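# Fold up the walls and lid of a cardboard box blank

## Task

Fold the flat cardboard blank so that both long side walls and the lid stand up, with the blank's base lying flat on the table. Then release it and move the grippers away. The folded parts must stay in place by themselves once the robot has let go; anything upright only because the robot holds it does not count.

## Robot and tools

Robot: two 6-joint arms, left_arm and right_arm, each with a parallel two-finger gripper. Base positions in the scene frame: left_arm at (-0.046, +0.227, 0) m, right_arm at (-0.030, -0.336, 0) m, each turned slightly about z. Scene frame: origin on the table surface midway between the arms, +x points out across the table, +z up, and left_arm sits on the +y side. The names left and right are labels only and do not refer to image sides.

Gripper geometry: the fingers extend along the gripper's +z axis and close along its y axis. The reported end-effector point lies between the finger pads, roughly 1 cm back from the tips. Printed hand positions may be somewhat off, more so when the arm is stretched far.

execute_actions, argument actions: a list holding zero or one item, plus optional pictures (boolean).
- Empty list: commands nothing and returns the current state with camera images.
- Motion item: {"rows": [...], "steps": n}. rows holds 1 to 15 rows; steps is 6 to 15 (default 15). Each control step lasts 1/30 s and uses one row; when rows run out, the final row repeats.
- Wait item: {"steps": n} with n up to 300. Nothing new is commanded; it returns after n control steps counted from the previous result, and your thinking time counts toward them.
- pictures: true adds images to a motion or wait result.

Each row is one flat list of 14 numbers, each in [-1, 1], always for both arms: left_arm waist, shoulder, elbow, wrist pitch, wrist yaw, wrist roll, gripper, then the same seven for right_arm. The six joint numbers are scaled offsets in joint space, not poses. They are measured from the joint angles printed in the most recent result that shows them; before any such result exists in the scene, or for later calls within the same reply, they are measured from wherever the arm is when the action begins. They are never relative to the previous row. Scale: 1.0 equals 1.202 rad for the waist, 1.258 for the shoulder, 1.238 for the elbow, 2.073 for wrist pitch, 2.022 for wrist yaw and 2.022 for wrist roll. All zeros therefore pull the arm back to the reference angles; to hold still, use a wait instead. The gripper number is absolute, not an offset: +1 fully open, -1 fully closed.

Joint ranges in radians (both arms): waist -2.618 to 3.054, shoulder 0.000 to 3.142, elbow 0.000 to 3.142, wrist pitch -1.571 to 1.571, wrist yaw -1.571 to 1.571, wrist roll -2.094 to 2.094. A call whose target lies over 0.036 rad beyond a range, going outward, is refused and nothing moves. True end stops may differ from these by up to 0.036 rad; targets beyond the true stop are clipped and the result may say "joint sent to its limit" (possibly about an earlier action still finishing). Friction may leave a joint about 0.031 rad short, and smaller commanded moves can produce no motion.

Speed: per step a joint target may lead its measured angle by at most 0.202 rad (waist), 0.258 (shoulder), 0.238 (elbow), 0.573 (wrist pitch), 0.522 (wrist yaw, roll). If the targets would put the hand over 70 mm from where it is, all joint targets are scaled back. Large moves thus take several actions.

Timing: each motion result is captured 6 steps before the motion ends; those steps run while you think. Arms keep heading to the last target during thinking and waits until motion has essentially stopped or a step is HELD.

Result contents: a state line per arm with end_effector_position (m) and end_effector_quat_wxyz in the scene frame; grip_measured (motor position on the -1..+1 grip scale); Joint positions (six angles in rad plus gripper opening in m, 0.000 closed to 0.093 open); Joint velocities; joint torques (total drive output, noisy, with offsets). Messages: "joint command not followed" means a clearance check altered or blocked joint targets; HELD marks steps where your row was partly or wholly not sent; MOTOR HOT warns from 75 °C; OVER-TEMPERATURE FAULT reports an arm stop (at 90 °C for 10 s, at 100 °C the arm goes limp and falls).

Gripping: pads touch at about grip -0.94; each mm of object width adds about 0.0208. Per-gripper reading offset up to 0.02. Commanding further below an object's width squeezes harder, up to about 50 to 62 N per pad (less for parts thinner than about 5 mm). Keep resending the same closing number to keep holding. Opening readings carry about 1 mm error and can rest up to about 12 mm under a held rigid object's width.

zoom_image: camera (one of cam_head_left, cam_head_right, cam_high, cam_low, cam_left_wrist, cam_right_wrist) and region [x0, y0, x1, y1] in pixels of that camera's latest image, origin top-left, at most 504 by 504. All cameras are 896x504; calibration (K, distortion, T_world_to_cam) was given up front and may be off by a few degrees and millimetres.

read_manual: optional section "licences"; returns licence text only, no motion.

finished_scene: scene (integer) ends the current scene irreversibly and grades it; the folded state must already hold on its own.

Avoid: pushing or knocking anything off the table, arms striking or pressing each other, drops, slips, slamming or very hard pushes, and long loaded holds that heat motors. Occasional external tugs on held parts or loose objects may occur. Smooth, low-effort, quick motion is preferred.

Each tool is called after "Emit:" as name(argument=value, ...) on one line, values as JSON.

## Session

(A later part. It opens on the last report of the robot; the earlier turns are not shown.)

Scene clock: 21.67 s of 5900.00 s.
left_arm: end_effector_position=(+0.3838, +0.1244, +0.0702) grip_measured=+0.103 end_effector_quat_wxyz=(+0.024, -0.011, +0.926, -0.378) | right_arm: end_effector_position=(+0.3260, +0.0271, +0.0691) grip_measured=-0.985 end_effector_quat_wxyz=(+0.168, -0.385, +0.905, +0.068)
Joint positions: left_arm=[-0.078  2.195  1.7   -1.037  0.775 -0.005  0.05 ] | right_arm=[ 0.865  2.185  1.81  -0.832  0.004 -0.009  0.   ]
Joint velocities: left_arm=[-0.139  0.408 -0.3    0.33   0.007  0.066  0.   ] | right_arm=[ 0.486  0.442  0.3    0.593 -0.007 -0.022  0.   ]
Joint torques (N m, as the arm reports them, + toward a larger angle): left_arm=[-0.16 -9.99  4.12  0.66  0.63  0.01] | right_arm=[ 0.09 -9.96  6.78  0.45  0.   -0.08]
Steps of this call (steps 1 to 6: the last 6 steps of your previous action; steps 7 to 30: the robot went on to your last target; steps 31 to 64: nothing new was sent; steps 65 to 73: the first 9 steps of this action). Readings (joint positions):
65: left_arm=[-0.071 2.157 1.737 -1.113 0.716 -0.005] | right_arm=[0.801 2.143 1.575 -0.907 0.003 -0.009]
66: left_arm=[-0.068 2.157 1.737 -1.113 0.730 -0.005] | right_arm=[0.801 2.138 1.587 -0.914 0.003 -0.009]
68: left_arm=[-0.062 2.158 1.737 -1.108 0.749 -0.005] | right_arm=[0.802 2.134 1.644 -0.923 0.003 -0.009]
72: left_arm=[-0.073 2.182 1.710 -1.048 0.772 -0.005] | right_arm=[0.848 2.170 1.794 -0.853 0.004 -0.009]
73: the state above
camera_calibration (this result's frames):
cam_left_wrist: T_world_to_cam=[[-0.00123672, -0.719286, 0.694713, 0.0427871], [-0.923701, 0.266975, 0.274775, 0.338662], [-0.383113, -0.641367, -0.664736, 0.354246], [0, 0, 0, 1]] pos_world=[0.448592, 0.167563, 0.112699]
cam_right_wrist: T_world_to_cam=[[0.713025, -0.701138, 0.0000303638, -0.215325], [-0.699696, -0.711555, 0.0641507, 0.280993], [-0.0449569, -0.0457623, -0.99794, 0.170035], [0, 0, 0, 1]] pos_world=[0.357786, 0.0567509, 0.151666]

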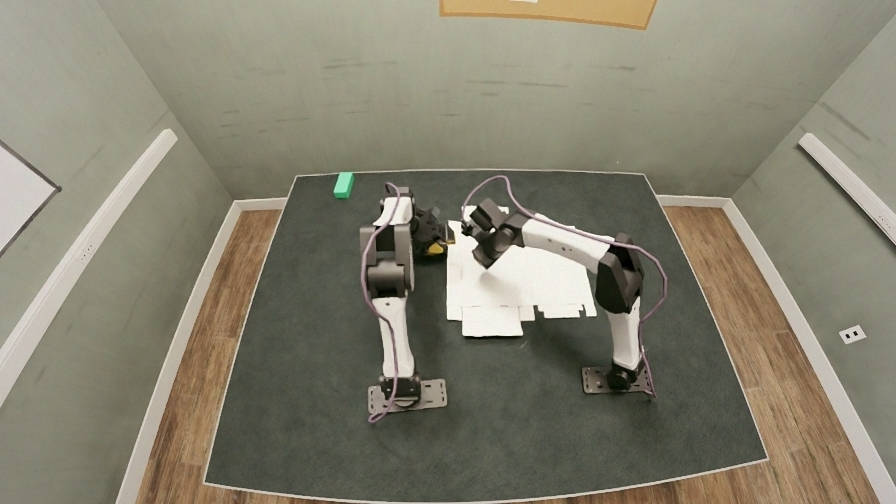

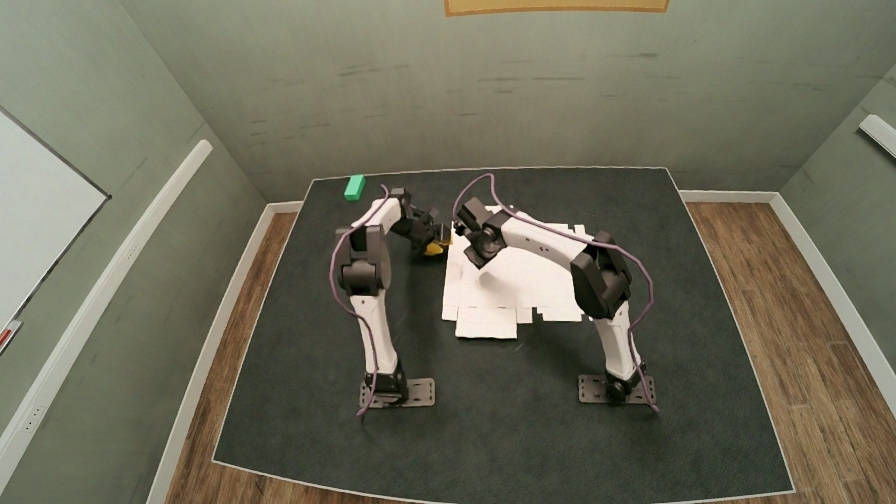

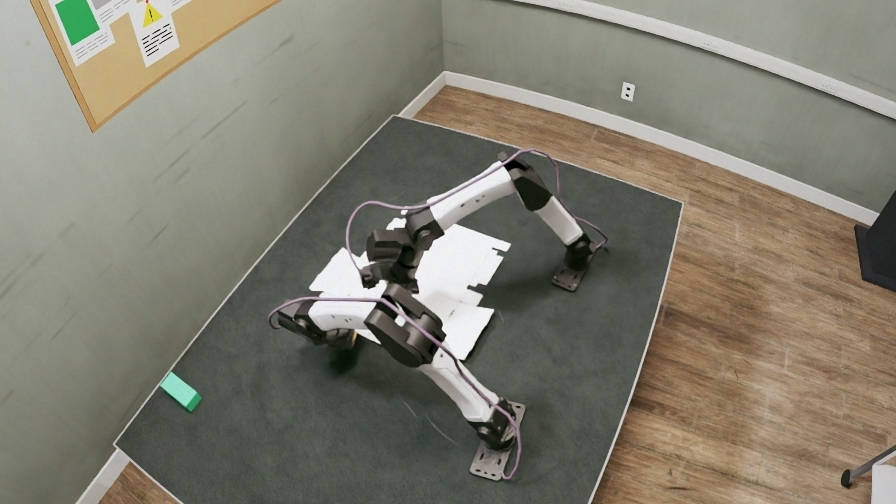

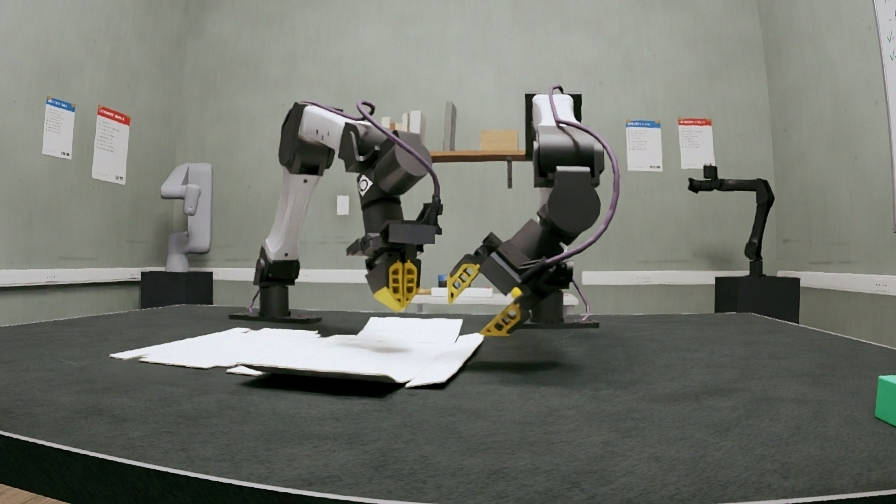

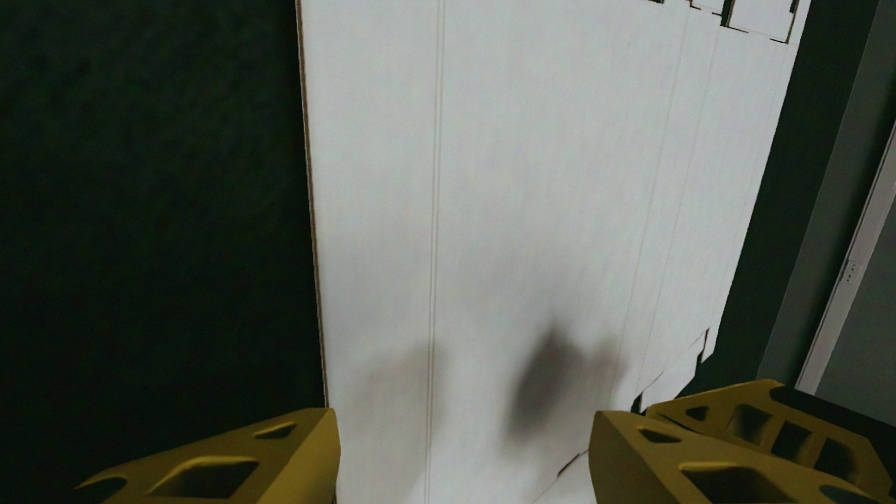

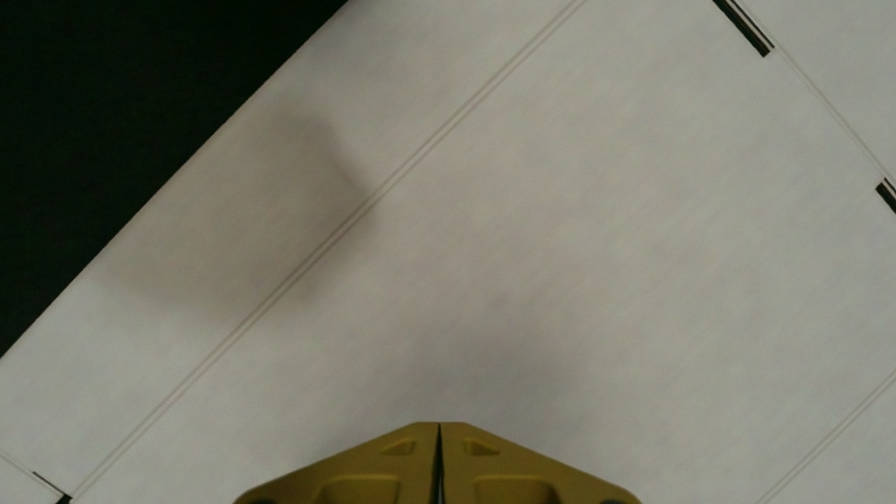

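Emit:
execute_actions(actions=[{"steps": 20}], pictures=true)

Scene clock: 22.33 s of 5900.00 s.
left_arm: end_effector_position=(+0.3792, +0.1191, +0.0442) grip_measured=+0.103 end_effector_quat_wxyz=(+0.002, -0.015, +0.924, -0.381) | right_arm: end_effector_position=(+0.3145, +0.0387, +0.0356) grip_measured=-0.985 end_effector_quat_wxyz=(+0.143, -0.401, +0.903, +0.060)
Joint positions: left_arm=[-0.087  2.244  1.671 -1.001  0.783 -0.005  0.05 ] | right_arm=[ 0.897  2.259  1.815 -0.816  0.003 -0.009  0.   ]
Joint velocities: left_arm=[-0.002 -0.002 -0.007 -0.051 -0.007 -0.037  0.001] | right_arm=[-0.012 -0.017 -0.002 -0.051 -0.081  0.037  0.   ]
Joint torques (N m, as the arm reports them, + toward a larger angle): left_arm=[ -0.13 -12.03   4.82   0.58   0.64  -0.01] | right_arm=[ -0.09 -14.54   7.75   1.07   0.02  -0.08]
Kept back: nothing.
Steps of this call (steps 1 to 6: the last 6 steps of your previous action; steps 7 to 20: the robot went on to your last target). Readings (joint positions):
1: left_arm=[-0.082 2.208 1.691 -1.029 0.777 -0.005] | right_arm=[0.880 2.198 1.815 -0.818 0.004 -0.009]
2: left_arm=[-0.085 2.221 1.684 -1.024 0.778 -0.005] | right_arm=[0.892 2.212 1.815 -0.813 0.004 -0.009]
4: left_arm=[-0.087 2.239 1.674 -1.018 0.778 -0.005] | right_arm=[0.902 2.238 1.815 -0.813 0.003 -0.009]
8: left_arm=[-0.087 2.244 1.671 -1.010 0.780 -0.005] | right_arm=[0.899 2.259 1.815 -0.816 0.003 -0.009]
20: the state above
camera_calibration (this result's frames):
cam_left_wrist: T_world_to_cam=[[0.021199, -0.713162, 0.700678, 0.0475362], [-0.908508, 0.278803, 0.311258, 0.334115], [-0.417329, -0.643171, -0.642003, 0.344002], [0, 0, 0, 1]] pos_world=[0.4461, 0.162001, 0.0835471]
cam_right_wrist: T_world_to_cam=[[0.735105, -0.677953, -0.000939134, -0.206825], [-0.673189, -0.730102, 0.117332, 0.273812], [-0.0802316, -0.0856194, -0.993092, 0.149128], [0, 0, 0, 1]] pos_world=[0.34833, 0.0724615, 0.115776]

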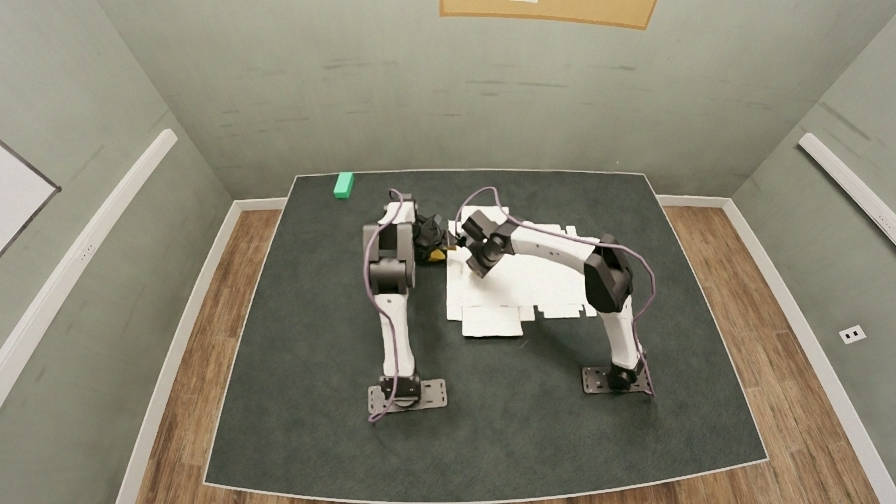

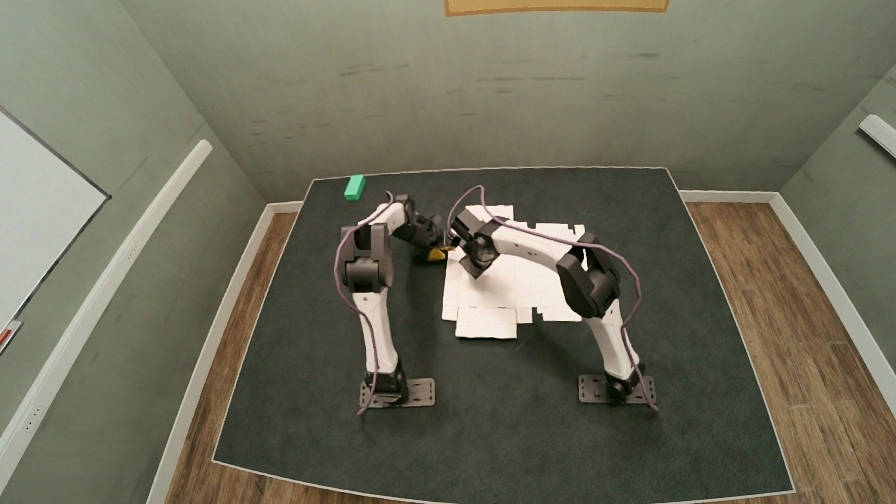

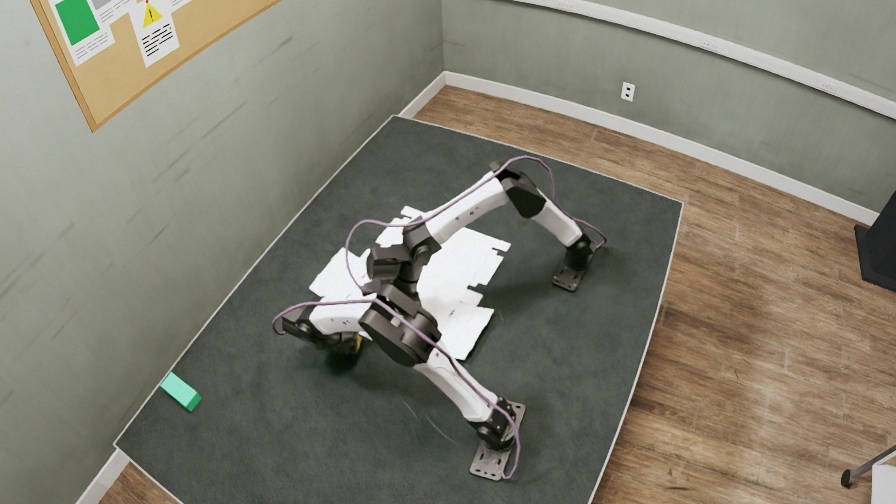

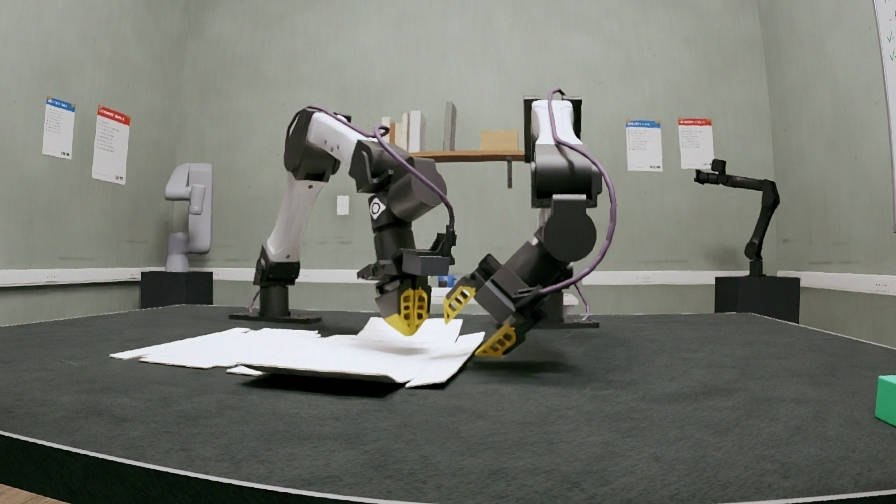

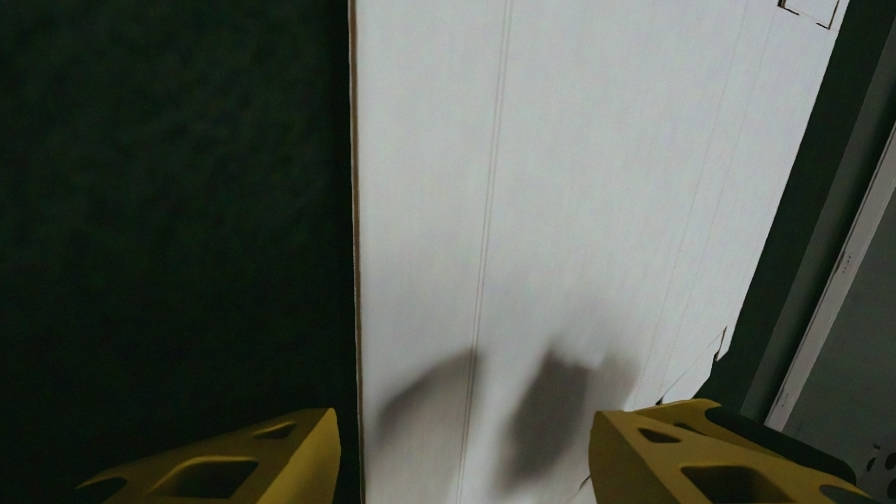

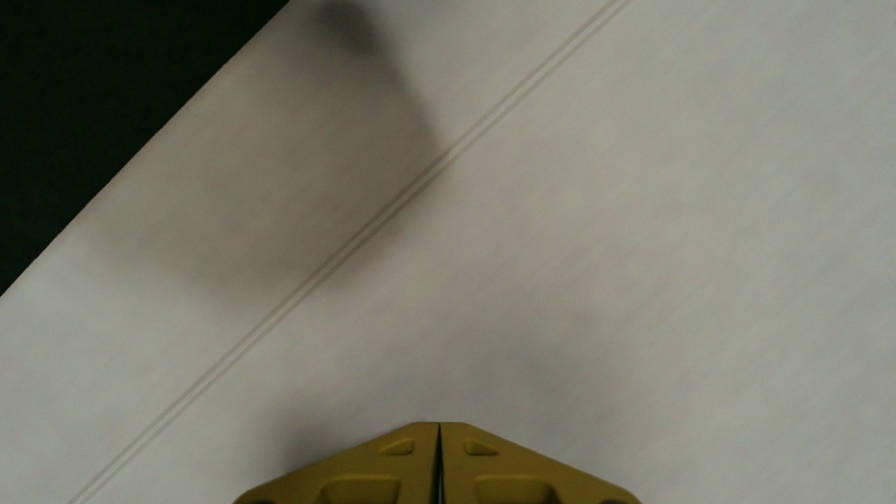

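Emit:
execute_actions(actions=[{"rows": [[0,0,0.06,-0.01,0,0,0.1, 0,0.02,0,0,0,0,-1],[0,0.01,0.10,-0.02,0,0,0.1, 0,0.03,0,0,0,0,-1],[0,0.03,0.14,-0.03,0,0,0.1, 0,0.04,0,0,0,0,-1],[0,0.05,0.17,-0.04,0,0,0.1, 0,0.05,0,0,0,0,-1],[0,0.07,0.20,-0.05,0,0,0.1, 0,0.06,0,0,0,0,-1],[0,0.09,0.22,-0.051,0,0,0.1, 0,0.068,0,0,0,0,-1],[0,0.11,0.24,-0.051,0,0,0.1, 0,0.068,0,0,0,0,-1],[0,0.125,0.245,-0.051,0,0,0.1, 0,0.068,0,0,0,0,-1],[0,0.135,0.245,-0.051,0,0,0.1, 0,0.068,0,0,0,0,-1]], "steps": 15}])

Emit:
execute_actions(actions=[{"steps": 12}], pictures=true)

Scene clock: 23.40 s of 5900.00 s.
left_arm: end_effector_position=(+0.4348, +0.1206, +0.0742) grip_measured=+0.103 end_effector_quat_wxyz=(+0.063, +0.010, +0.923, -0.380) | right_arm: end_effector_position=(+0.3123, +0.0363, +0.0115) grip_measured=-0.985 end_effector_quat_wxyz=(+0.122, -0.403, +0.906, +0.051)
Joint positions: left_arm=[-0.087  2.341  1.953 -1.055  0.782 -0.005  0.05 ] | right_arm=[ 0.897  2.31   1.817 -0.812  0.003 -0.009  0.   ]
Joint velocities: left_arm=[-0.007  0.393  0.33  -0.066 -0.007 -0.022  0.   ] | right_arm=[ 0.012  0.066 -0.007  0.081  0.007  0.037  0.   ]
Joint torques (N m, as the arm reports them, + toward a larger angle): left_arm=[ 0.17 -9.46  6.14  0.07  0.52  0.02] | right_arm=[  0.41 -11.46   6.76   0.8    0.01  -0.08]
Steps of this call (steps 1 to 15: the robot went on to your last target; steps 16 to 23: nothing new was sent; steps 24 to 32: the first 9 steps of this action). Readings (joint positions):
24: left_arm=[-0.087 2.245 1.680 -1.007 0.783 -0.005] | right_arm=[0.897 2.260 1.815 -0.816 0.003 -0.009]
25: left_arm=[-0.087 2.250 1.703 -1.020 0.782 -0.005] | right_arm=[0.897 2.263 1.815 -0.816 0.003 -0.009]
27: left_arm=[-0.087 2.271 1.784 -1.042 0.782 -0.005] | right_arm=[0.897 2.278 1.815 -0.816 0.003 -0.009]
31: left_arm=[-0.087 2.327 1.937 -1.055 0.782 -0.005] | right_arm=[0.897 2.310 1.817 -0.817 0.003 -0.009]
32: the state above

Scene clock: 23.80 s of 5900.00 s.
left_arm: end_effector_position=(+0.4265, +0.1204, +0.0427) grip_measured=+0.103 end_effector_quat_wxyz=(+0.018, -0.008, +0.924, -0.381) | right_arm: end_effector_position=(+0.3124, +0.0364, +0.0102) grip_measured=-0.985 end_effector_quat_wxyz=(+0.122, -0.403, +0.906, +0.051)
Joint positions: left_arm=[-0.087  2.414  1.961 -1.087  0.782 -0.005  0.05 ] | right_arm=[ 0.897  2.313  1.817 -0.81   0.003 -0.009  0.   ]
Joint velocities: left_arm=[ 0.007  0.002  0.002 -0.066 -0.051  0.051  0.001] | right_arm=[-0.007  0.007 -0.022 -0.022 -0.037 -0.051  0.   ]
Joint torques (N m, as the arm reports them, + toward a larger angle): left_arm=[  0.14 -13.18   6.96   0.34   0.52   0.02] | right_arm=[  0.42 -11.55   6.75   0.91   0.02  -0.09]
Kept back: nothing.
Steps of this call (steps 1 to 6: the last 6 steps of your previous action; steps 7 to 12: the robot went on to your last target). Readings (joint positions):
1: left_arm=[-0.087 2.354 1.960 -1.055 0.782 -0.005] | right_arm=[0.897 2.313 1.817 -0.811 0.003 -0.009]
2: left_arm=[-0.087 2.367 1.961 -1.058 0.782 -0.005] | right_arm=[0.897 2.313 1.817 -0.811 0.003 -0.009]
4: left_arm=[-0.087 2.392 1.961 -1.069 0.782 -0.005] | right_arm=[0.897 2.313 1.817 -0.810 0.003 -0.009]
8: left_arm=[-0.087 2.414 1.961 -1.084 0.782 -0.005] | right_arm=[0.897 2.313 1.817 -0.810 0.003 -0.009]
12: the state above
camera_calibration (this result's frames):
cam_left_wrist: T_world_to_cam=[[-0.00283137, -0.714039, 0.7001, 0.0588171], [-0.918659, 0.278428, 0.280256, 0.382899], [-0.395042, -0.64236, -0.656747, 0.354642], [0, 0, 0, 1]] pos_world=[0.492018, 0.163195, 0.084422]
cam_right_wrist: T_world_to_cam=[[0.735076, -0.677984, -0.000849371, -0.206846], [-0.668727, -0.725245, 0.163784, 0.271661], [-0.111659, -0.119825, -0.986496, 0.134492], [0, 0, 0, 1]] pos_world=[0.348731, 0.0728981, 0.0880065]

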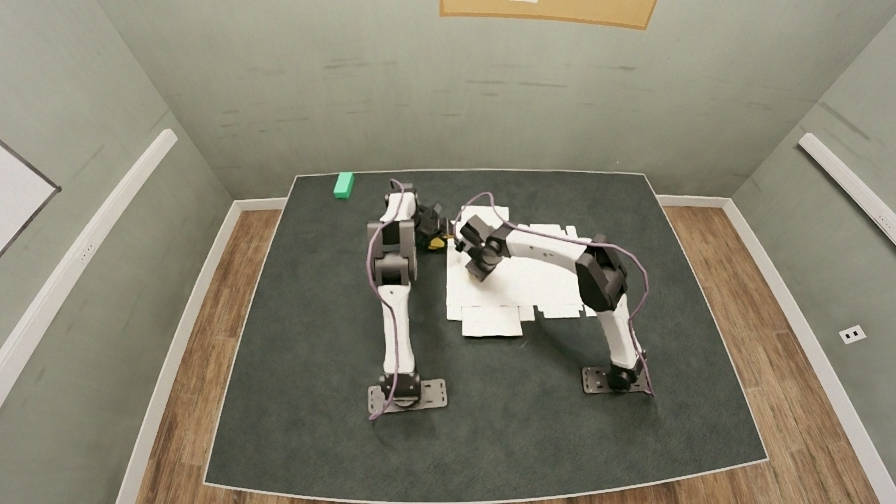

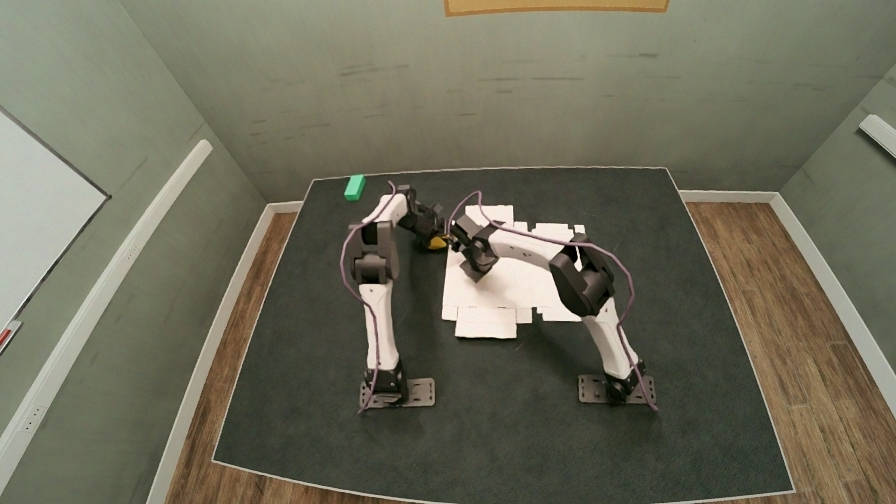

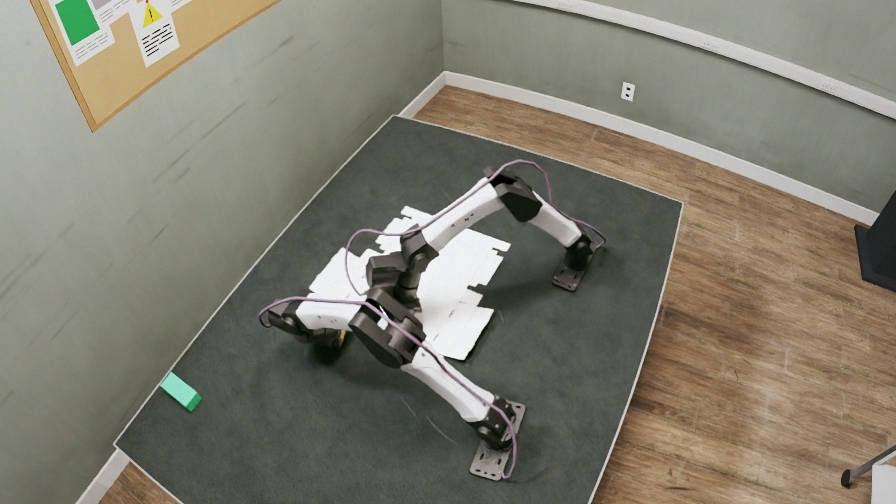

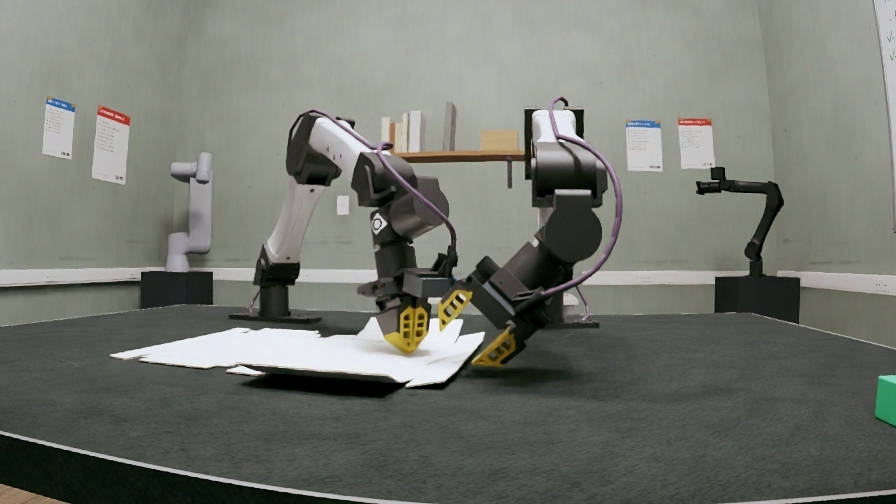

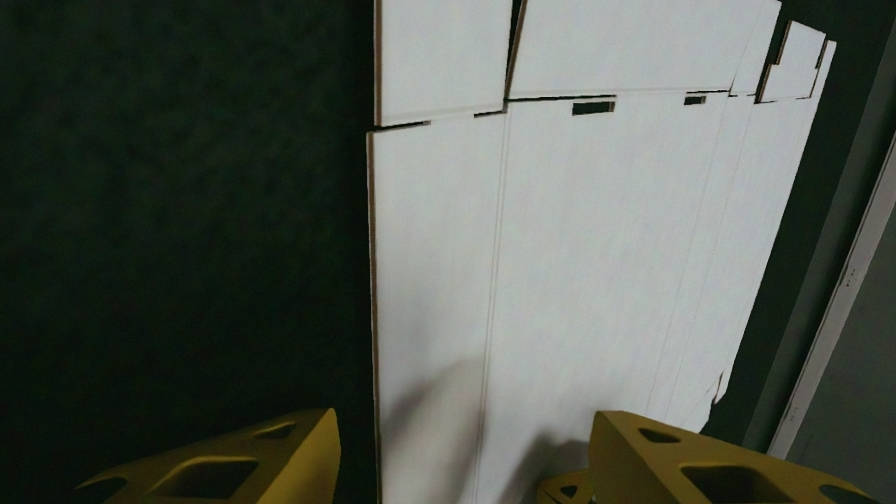

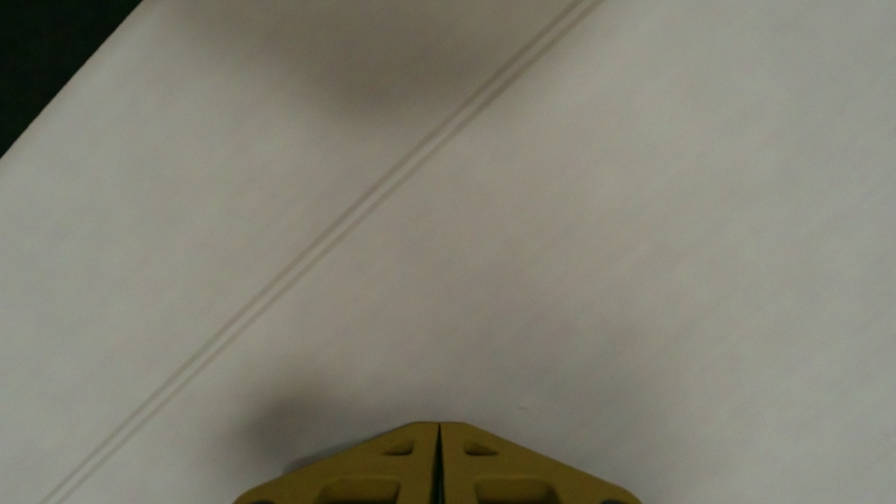

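Emit:
execute_actions(actions=[{"rows": [[0,0.025,0,0,0,0,0.1, 0,0.02,0,0,0,0,-1],[0,0.025,0,0,0,0,0.1, 0,0.02,0,0,0,0,-1],[0,0.025,0,0,0,0,0.1, 0,0.02,0,0,0,0,-1],[-0.02,0.025,0,0,0,0,0.1, 0,0.02,0,0,0,0,-1],[-0.03,0.025,0,0,0,0,0.1, 0,0.02,0,0,0,0,-1],[-0.04,0.025,0,0,0,0,0.1, 0,0.02,0,0,0,0,-1],[-0.05,0.025,0,0,0,0,0.1, 0,0.02,0,0,0,0,-1],[-0.06,0.025,0,0,0,0,0.1, 0,0.02,0,0,0,0,-1],[-0.07,0.025,0,0,0,0,0.1, 0,0.02,0,0,0,0,-1],[-0.08,0.025,0,0,0,0,0.1, 0,0.02,0,0,0,0,-1]], "steps": 15}])

Emit:
execute_actions(actions=[{"steps": 8}], pictures=true)

Scene clock: 24.50 s of 5900.00 s.
left_arm: end_effector_position=(+0.4196, +0.0993, +0.0350) grip_measured=+0.103 end_effector_quat_wxyz=(+0.001, +0.009, +0.924, -0.381) | right_arm: end_effector_position=(+0.3124, +0.0364, +0.0102) grip_measured=-0.985 end_effector_quat_wxyz=(+0.122, -0.403, +0.906, +0.051)
Joint positions: left_arm=[-0.132  2.431  1.961 -1.089  0.782 -0.005  0.05 ] | right_arm=[ 0.897  2.313  1.817 -0.81   0.003 -0.009  0.   ]
Joint velocities: left_arm=[-0.408  0.007  0.002 -0.022 -0.095  0.007 -0.   ] | right_arm=[-0.012  0.012  0.017 -0.007  0.007 -0.022  0.   ]
Joint torques (N m, as the arm reports them, + toward a larger angle): left_arm=[ -1.1  -12.11   5.74   0.43   0.57   0.01] | right_arm=[  0.43 -11.98   6.87   0.98   0.01  -0.08]
Steps of this call (steps 1 to 12: the robot went on to your last target; steps 13 to 21: the first 9 steps of this action). Readings (joint positions):
13: left_arm=[-0.087 2.415 1.961 -1.089 0.782 -0.005] | right_arm=[0.897 2.313 1.817 -0.810 0.003 -0.009]
14: left_arm=[-0.087 2.416 1.961 -1.089 0.782 -0.005] | right_arm=[0.897 2.313 1.817 -0.810 0.003 -0.009]
16: left_arm=[-0.089 2.422 1.961 -1.089 0.782 -0.005] | right_arm=[0.897 2.313 1.817 -0.810 0.003 -0.009]
20: left_arm=[-0.119 2.430 1.961 -1.089 0.782 -0.005] | right_arm=[0.897 2.313 1.817 -0.810 0.003 -0.009]
21: the state above

Scene clock: 24.77 s of 5900.00 s.
left_arm: end_effector_position=(+0.4151, +0.0814, +0.0336) grip_measured=+0.102 end_effector_quat_wxyz=(-0.005, +0.028, +0.926, -0.376) | right_arm: end_effector_position=(+0.3119, +0.0349, +0.0098) grip_measured=-0.985 end_effector_quat_wxyz=(+0.119, -0.400, +0.908, +0.049)
Joint positions: left_arm=[-0.174  2.431  1.961 -1.084  0.772 -0.008  0.05 ] | right_arm=[ 0.896  2.313  1.817 -0.817  0.005 -0.003  0.   ]
Joint velocities: left_arm=[-0.012  0.002  0.007  0.037  0.007  0.051 -0.   ] | right_arm=[ 0.002 -0.007  0.002 -0.007 -0.022  0.022  0.   ]
Joint torques (N m, as the arm reports them, + toward a larger angle): left_arm=[ -0.82 -12.23   5.88   0.4    0.68   0.02] | right_arm=[  0.55 -12.02   6.85   1.02   0.    -0.16]
Kept back: nothing.
Steps of this call (steps 1 to 6: the last 6 steps of your previous action; steps 7 to 8: the robot went on to your last target). Readings (joint positions):
1: left_arm=[-0.147 2.431 1.961 -1.089 0.780 -0.005] | right_arm=[0.897 2.313 1.817 -0.810 0.003 -0.009]
2: left_arm=[-0.160 2.431 1.961 -1.089 0.779 -0.005] | right_arm=[0.897 2.313 1.817 -0.810 0.003 -0.009]
4: left_arm=[-0.174 2.431 1.961 -1.085 0.773 -0.007] | right_arm=[0.896 2.313 1.817 -0.817 0.004 -0.004]
8: the state above
camera_calibration (this result's frames):
cam_left_wrist: T_world_to_cam=[[-0.0523598, -0.719321, 0.692702, 0.0585791], [-0.887724, 0.351232, 0.297628, 0.36647], [-0.457389, -0.599344, -0.656949, 0.341479], [0, 0, 0, 1]] pos_world=[0.48458, 0.118085, 0.0746849]
cam_right_wrist: T_world_to_cam=[[0.730272, -0.683156, -0.000918376, -0.205811], [-0.67308, -0.71973, 0.170154, 0.271332], [-0.116902, -0.12364, -0.985417, 0.135602], [0, 0, 0, 1]] pos_world=[0.348779, 0.0714507, 0.0872676]

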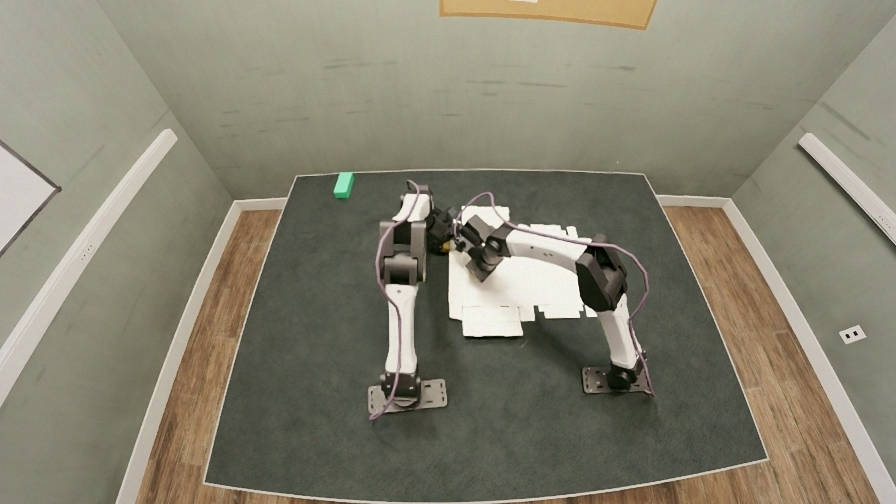

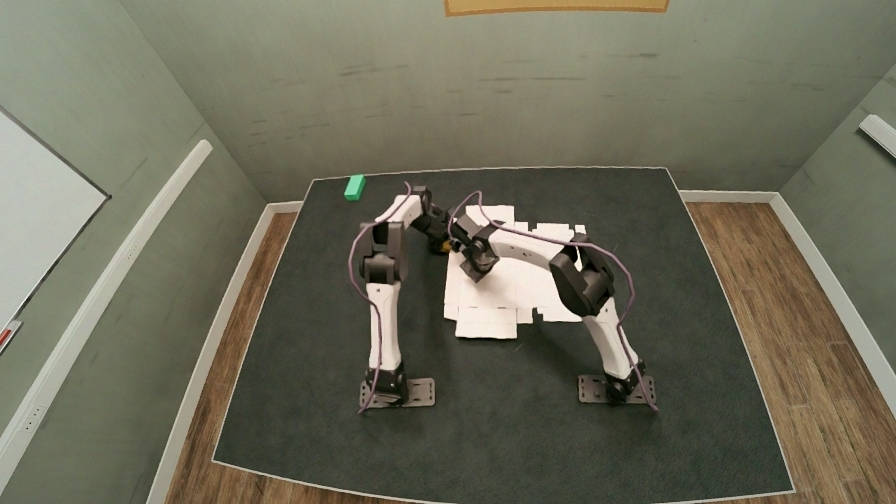

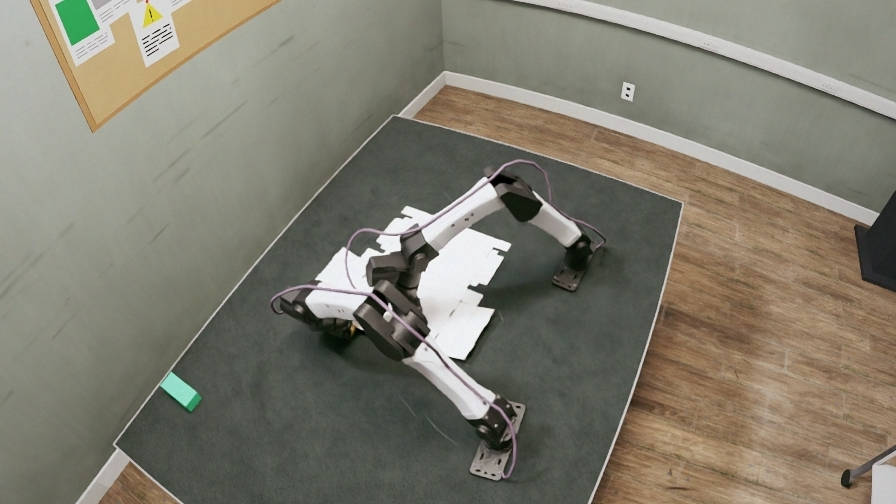

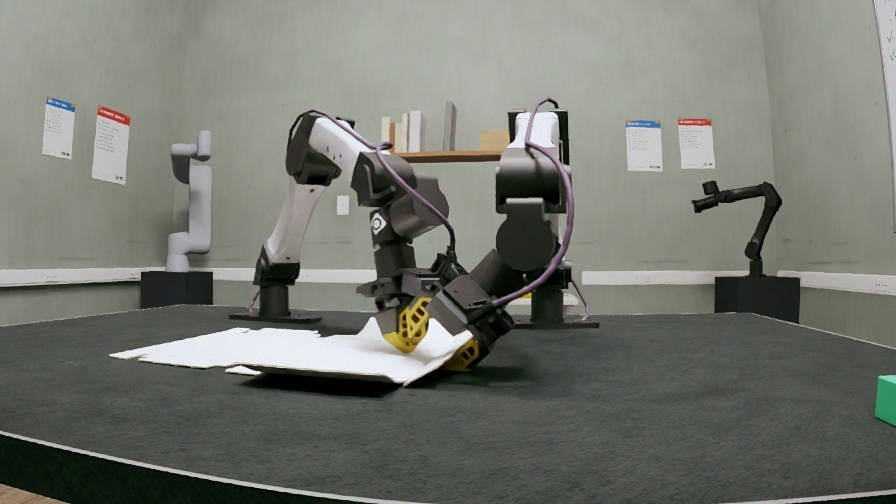

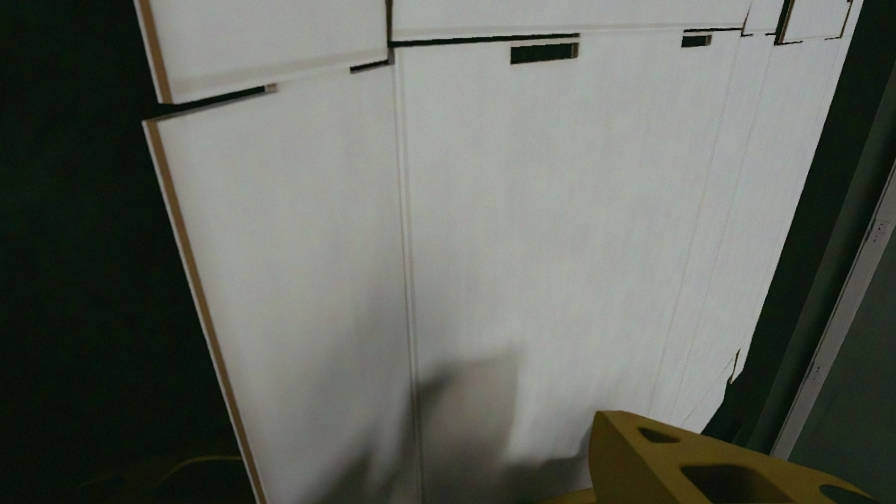

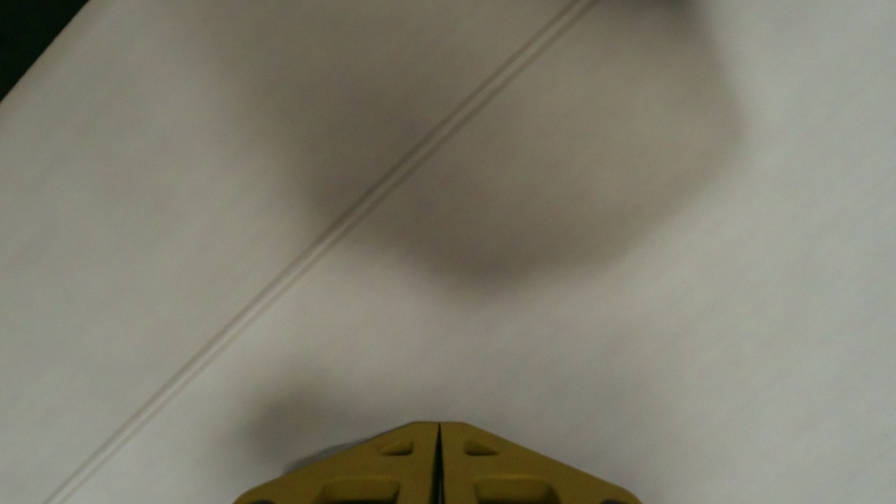

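Emit:
execute_actions(actions=[{"rows": [[0.03,0,0,0,0,0,0.1, 0,-0.01,0,0,0,0,-1],[0.05,0,0,0,0,0,0.1, 0,-0.02,0,0,0,0,-1],[0.07,0,0,0,0,0,0.1, 0,-0.025,0,0,0,0,-1],[0.08,0,0,0,0,0,0.1, 0,-0.025,0,0,0,0.2,-1],[0.08,0,0,0,0,0,0.1, 0,-0.025,0,0,0,0.4,-1],[0.08,0,0,0,0,0,0.1, 0,-0.025,0,0,0,0.6,-1],[0.08,0,0,0,0,0,0.1, 0,-0.025,0,0,0,0.85,-1]], "steps": 15}])

Emit:
execute_actions(actions=[{"steps": 25}], pictures=true)

Scene clock: 26.07 s of 5900.00 s.
left_arm: end_effector_position=(+0.4282, +0.1325, +0.0336) grip_measured=+0.102 end_effector_quat_wxyz=(+0.016, -0.023, +0.926, -0.376) | right_arm: end_effector_position=(+0.3126, +0.0357, +0.0149) grip_measured=-0.985 end_effector_quat_wxyz=(+0.105, -0.135, +0.982, +0.083)
Joint positions: left_arm=[-0.065  2.431  1.961 -1.084  0.771 -0.008  0.05 ] | right_arm=[ 0.896  2.303  1.817 -0.817  0.005  0.554  0.   ]
Joint velocities: left_arm=[ 0.134  0.002  0.007 -0.037 -0.081  0.037  0.   ] | right_arm=[-0.002  0.002 -0.002  0.022  0.051  2.821  0.   ]
Joint torques (N m, as the arm reports them, + toward a larger angle): left_arm=[ -1.95 -13.31   5.83   0.46   0.49  -0.01] | right_arm=[  0.43 -15.81   6.85   0.96   0.05  -0.05]
Steps of this call (steps 1 to 30: the robot went on to your last target; steps 31 to 39: the first 9 steps of this action). Readings (joint positions):
31: left_arm=[-0.171 2.431 1.961 -1.084 0.771 -0.008] | right_arm=[0.896 2.310 1.817 -0.817 0.005 -0.003]
32: left_arm=[-0.165 2.431 1.961 -1.084 0.771 -0.008] | right_arm=[0.896 2.308 1.817 -0.817 0.005 -0.003]
34: left_arm=[-0.137 2.431 1.961 -1.084 0.771 -0.008] | right_arm=[0.896 2.304 1.817 -0.817 0.005 0.060]
38: left_arm=[-0.072 2.431 1.961 -1.084 0.771 -0.008] | right_arm=[0.896 2.303 1.817 -0.817 0.005 0.454]
39: the state above

Scene clock: 26.90 s of 5900.00 s.
left_arm: end_effector_position=(+0.4274, +0.1285, +0.0336) grip_measured=+0.102 end_effector_quat_wxyz=(+0.014, -0.019, +0.926, -0.376) | right_arm: end_effector_position=(+0.3126, +0.0357, +0.0149) grip_measured=-0.985 end_effector_quat_wxyz=(+0.043, +0.418, +0.898, +0.127)
Joint positions: left_arm=[-0.073  2.431  1.961 -1.084  0.771 -0.008  0.05 ] | right_arm=[ 0.896  2.303  1.817 -0.817  0.005  1.698  0.   ]
Joint velocities: left_arm=[ 0.002 -0.002 -0.002  0.037  0.051  0.007 -0.002] | right_arm=[ 0.007  0.002  0.007  0.007 -0.066  0.066  0.   ]
Joint torques (N m, as the arm reports them, + toward a larger angle): left_arm=[ -0.17 -13.27   5.89   0.46   0.51   0.03] | right_arm=[  0.38 -15.82   6.78   0.89   0.05   0.01]
Kept back: nothing.
Steps of this call (steps 1 to 6: the last 6 steps of your previous action; steps 7 to 25: the robot went on to your last target). Readings (joint positions):
1: left_arm=[-0.062 2.431 1.961 -1.084 0.771 -0.008] | right_arm=[0.896 2.303 1.817 -0.817 0.005 0.653]
2: left_arm=[-0.062 2.431 1.961 -1.084 0.771 -0.008] | right_arm=[0.896 2.303 1.817 -0.817 0.005 0.752]
4: left_arm=[-0.067 2.431 1.961 -1.084 0.771 -0.008] | right_arm=[0.896 2.303 1.817 -0.817 0.005 0.951]
8: left_arm=[-0.073 2.431 1.961 -1.084 0.771 -0.008] | right_arm=[0.896 2.303 1.817 -0.817 0.005 1.339]
25: the state above
camera_calibration (this result's frames):
cam_left_wrist: T_world_to_cam=[[0.0202409, -0.721204, 0.692427, 0.0623919], [-0.918536, 0.260081, 0.297741, 0.385737], [-0.394819, -0.642045, -0.657188, 0.354096], [0, 0, 0, 1]] pos_world=[0.492854, 0.17202, 0.0746557]
cam_right_wrist: T_world_to_cam=[[-0.74733, -0.608462, -0.266968, 0.257425], [-0.65745, 0.618964, 0.4297, 0.215012], [-0.0962126, 0.496646, -0.862604, 0.110467], [0, 0, 0, 1]] pos_world=[0.34437, -0.0313148, 0.0716228]

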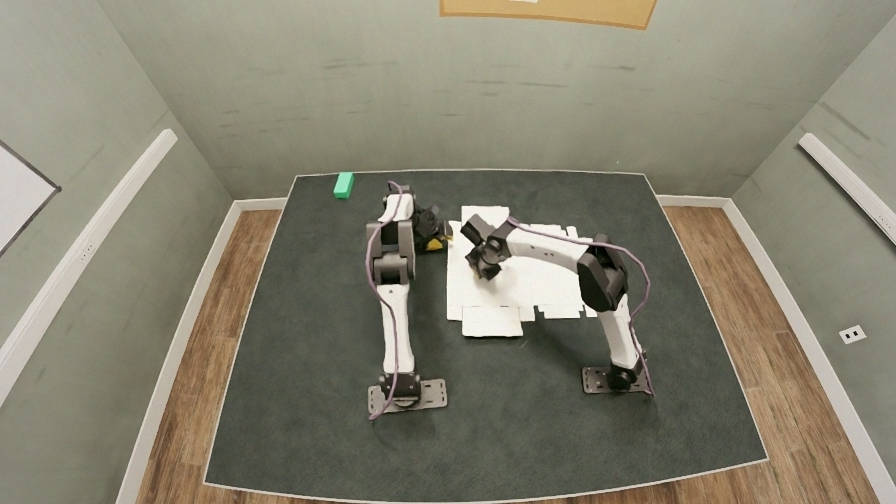

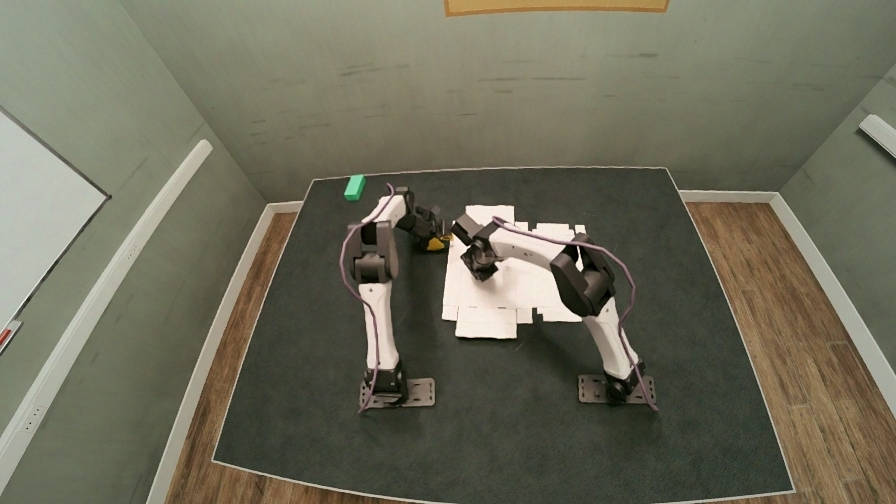

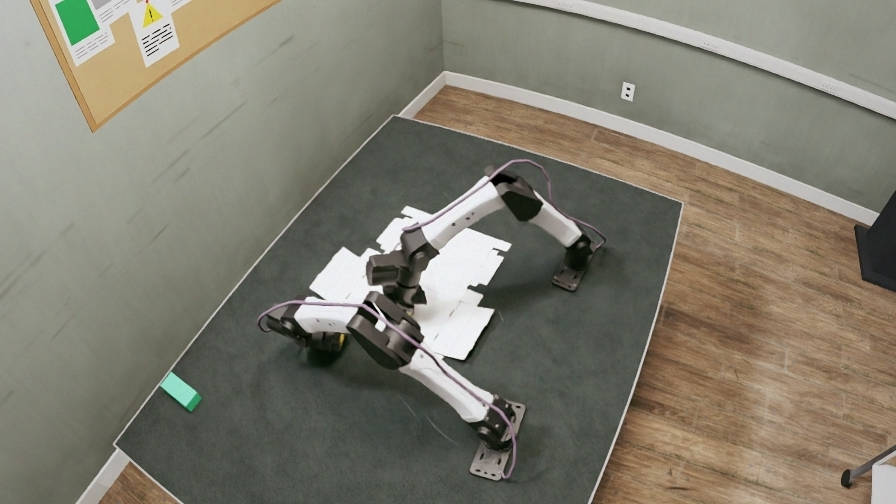

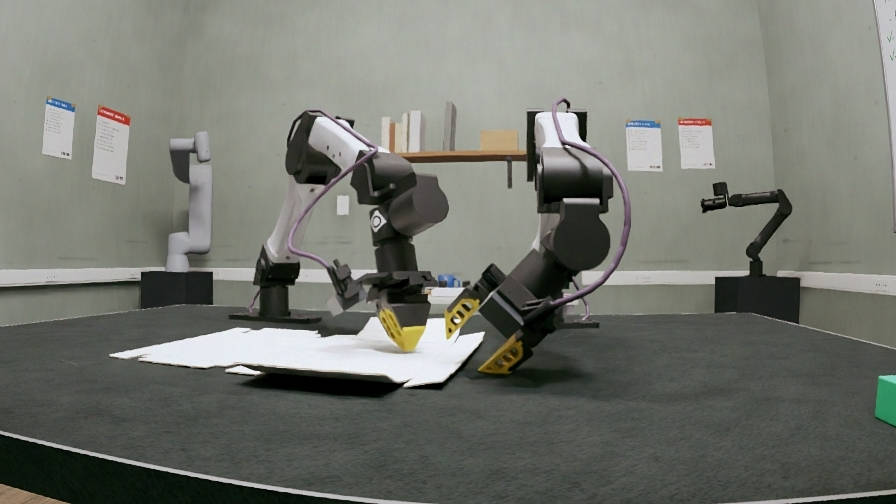

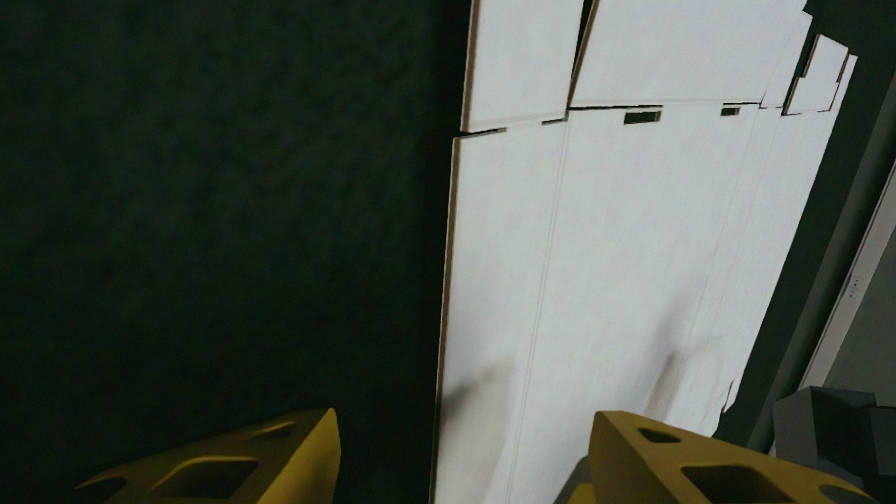

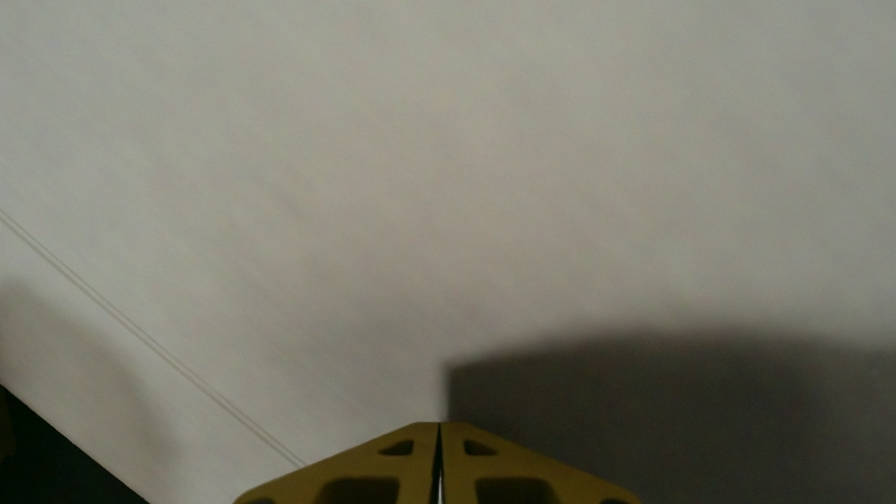

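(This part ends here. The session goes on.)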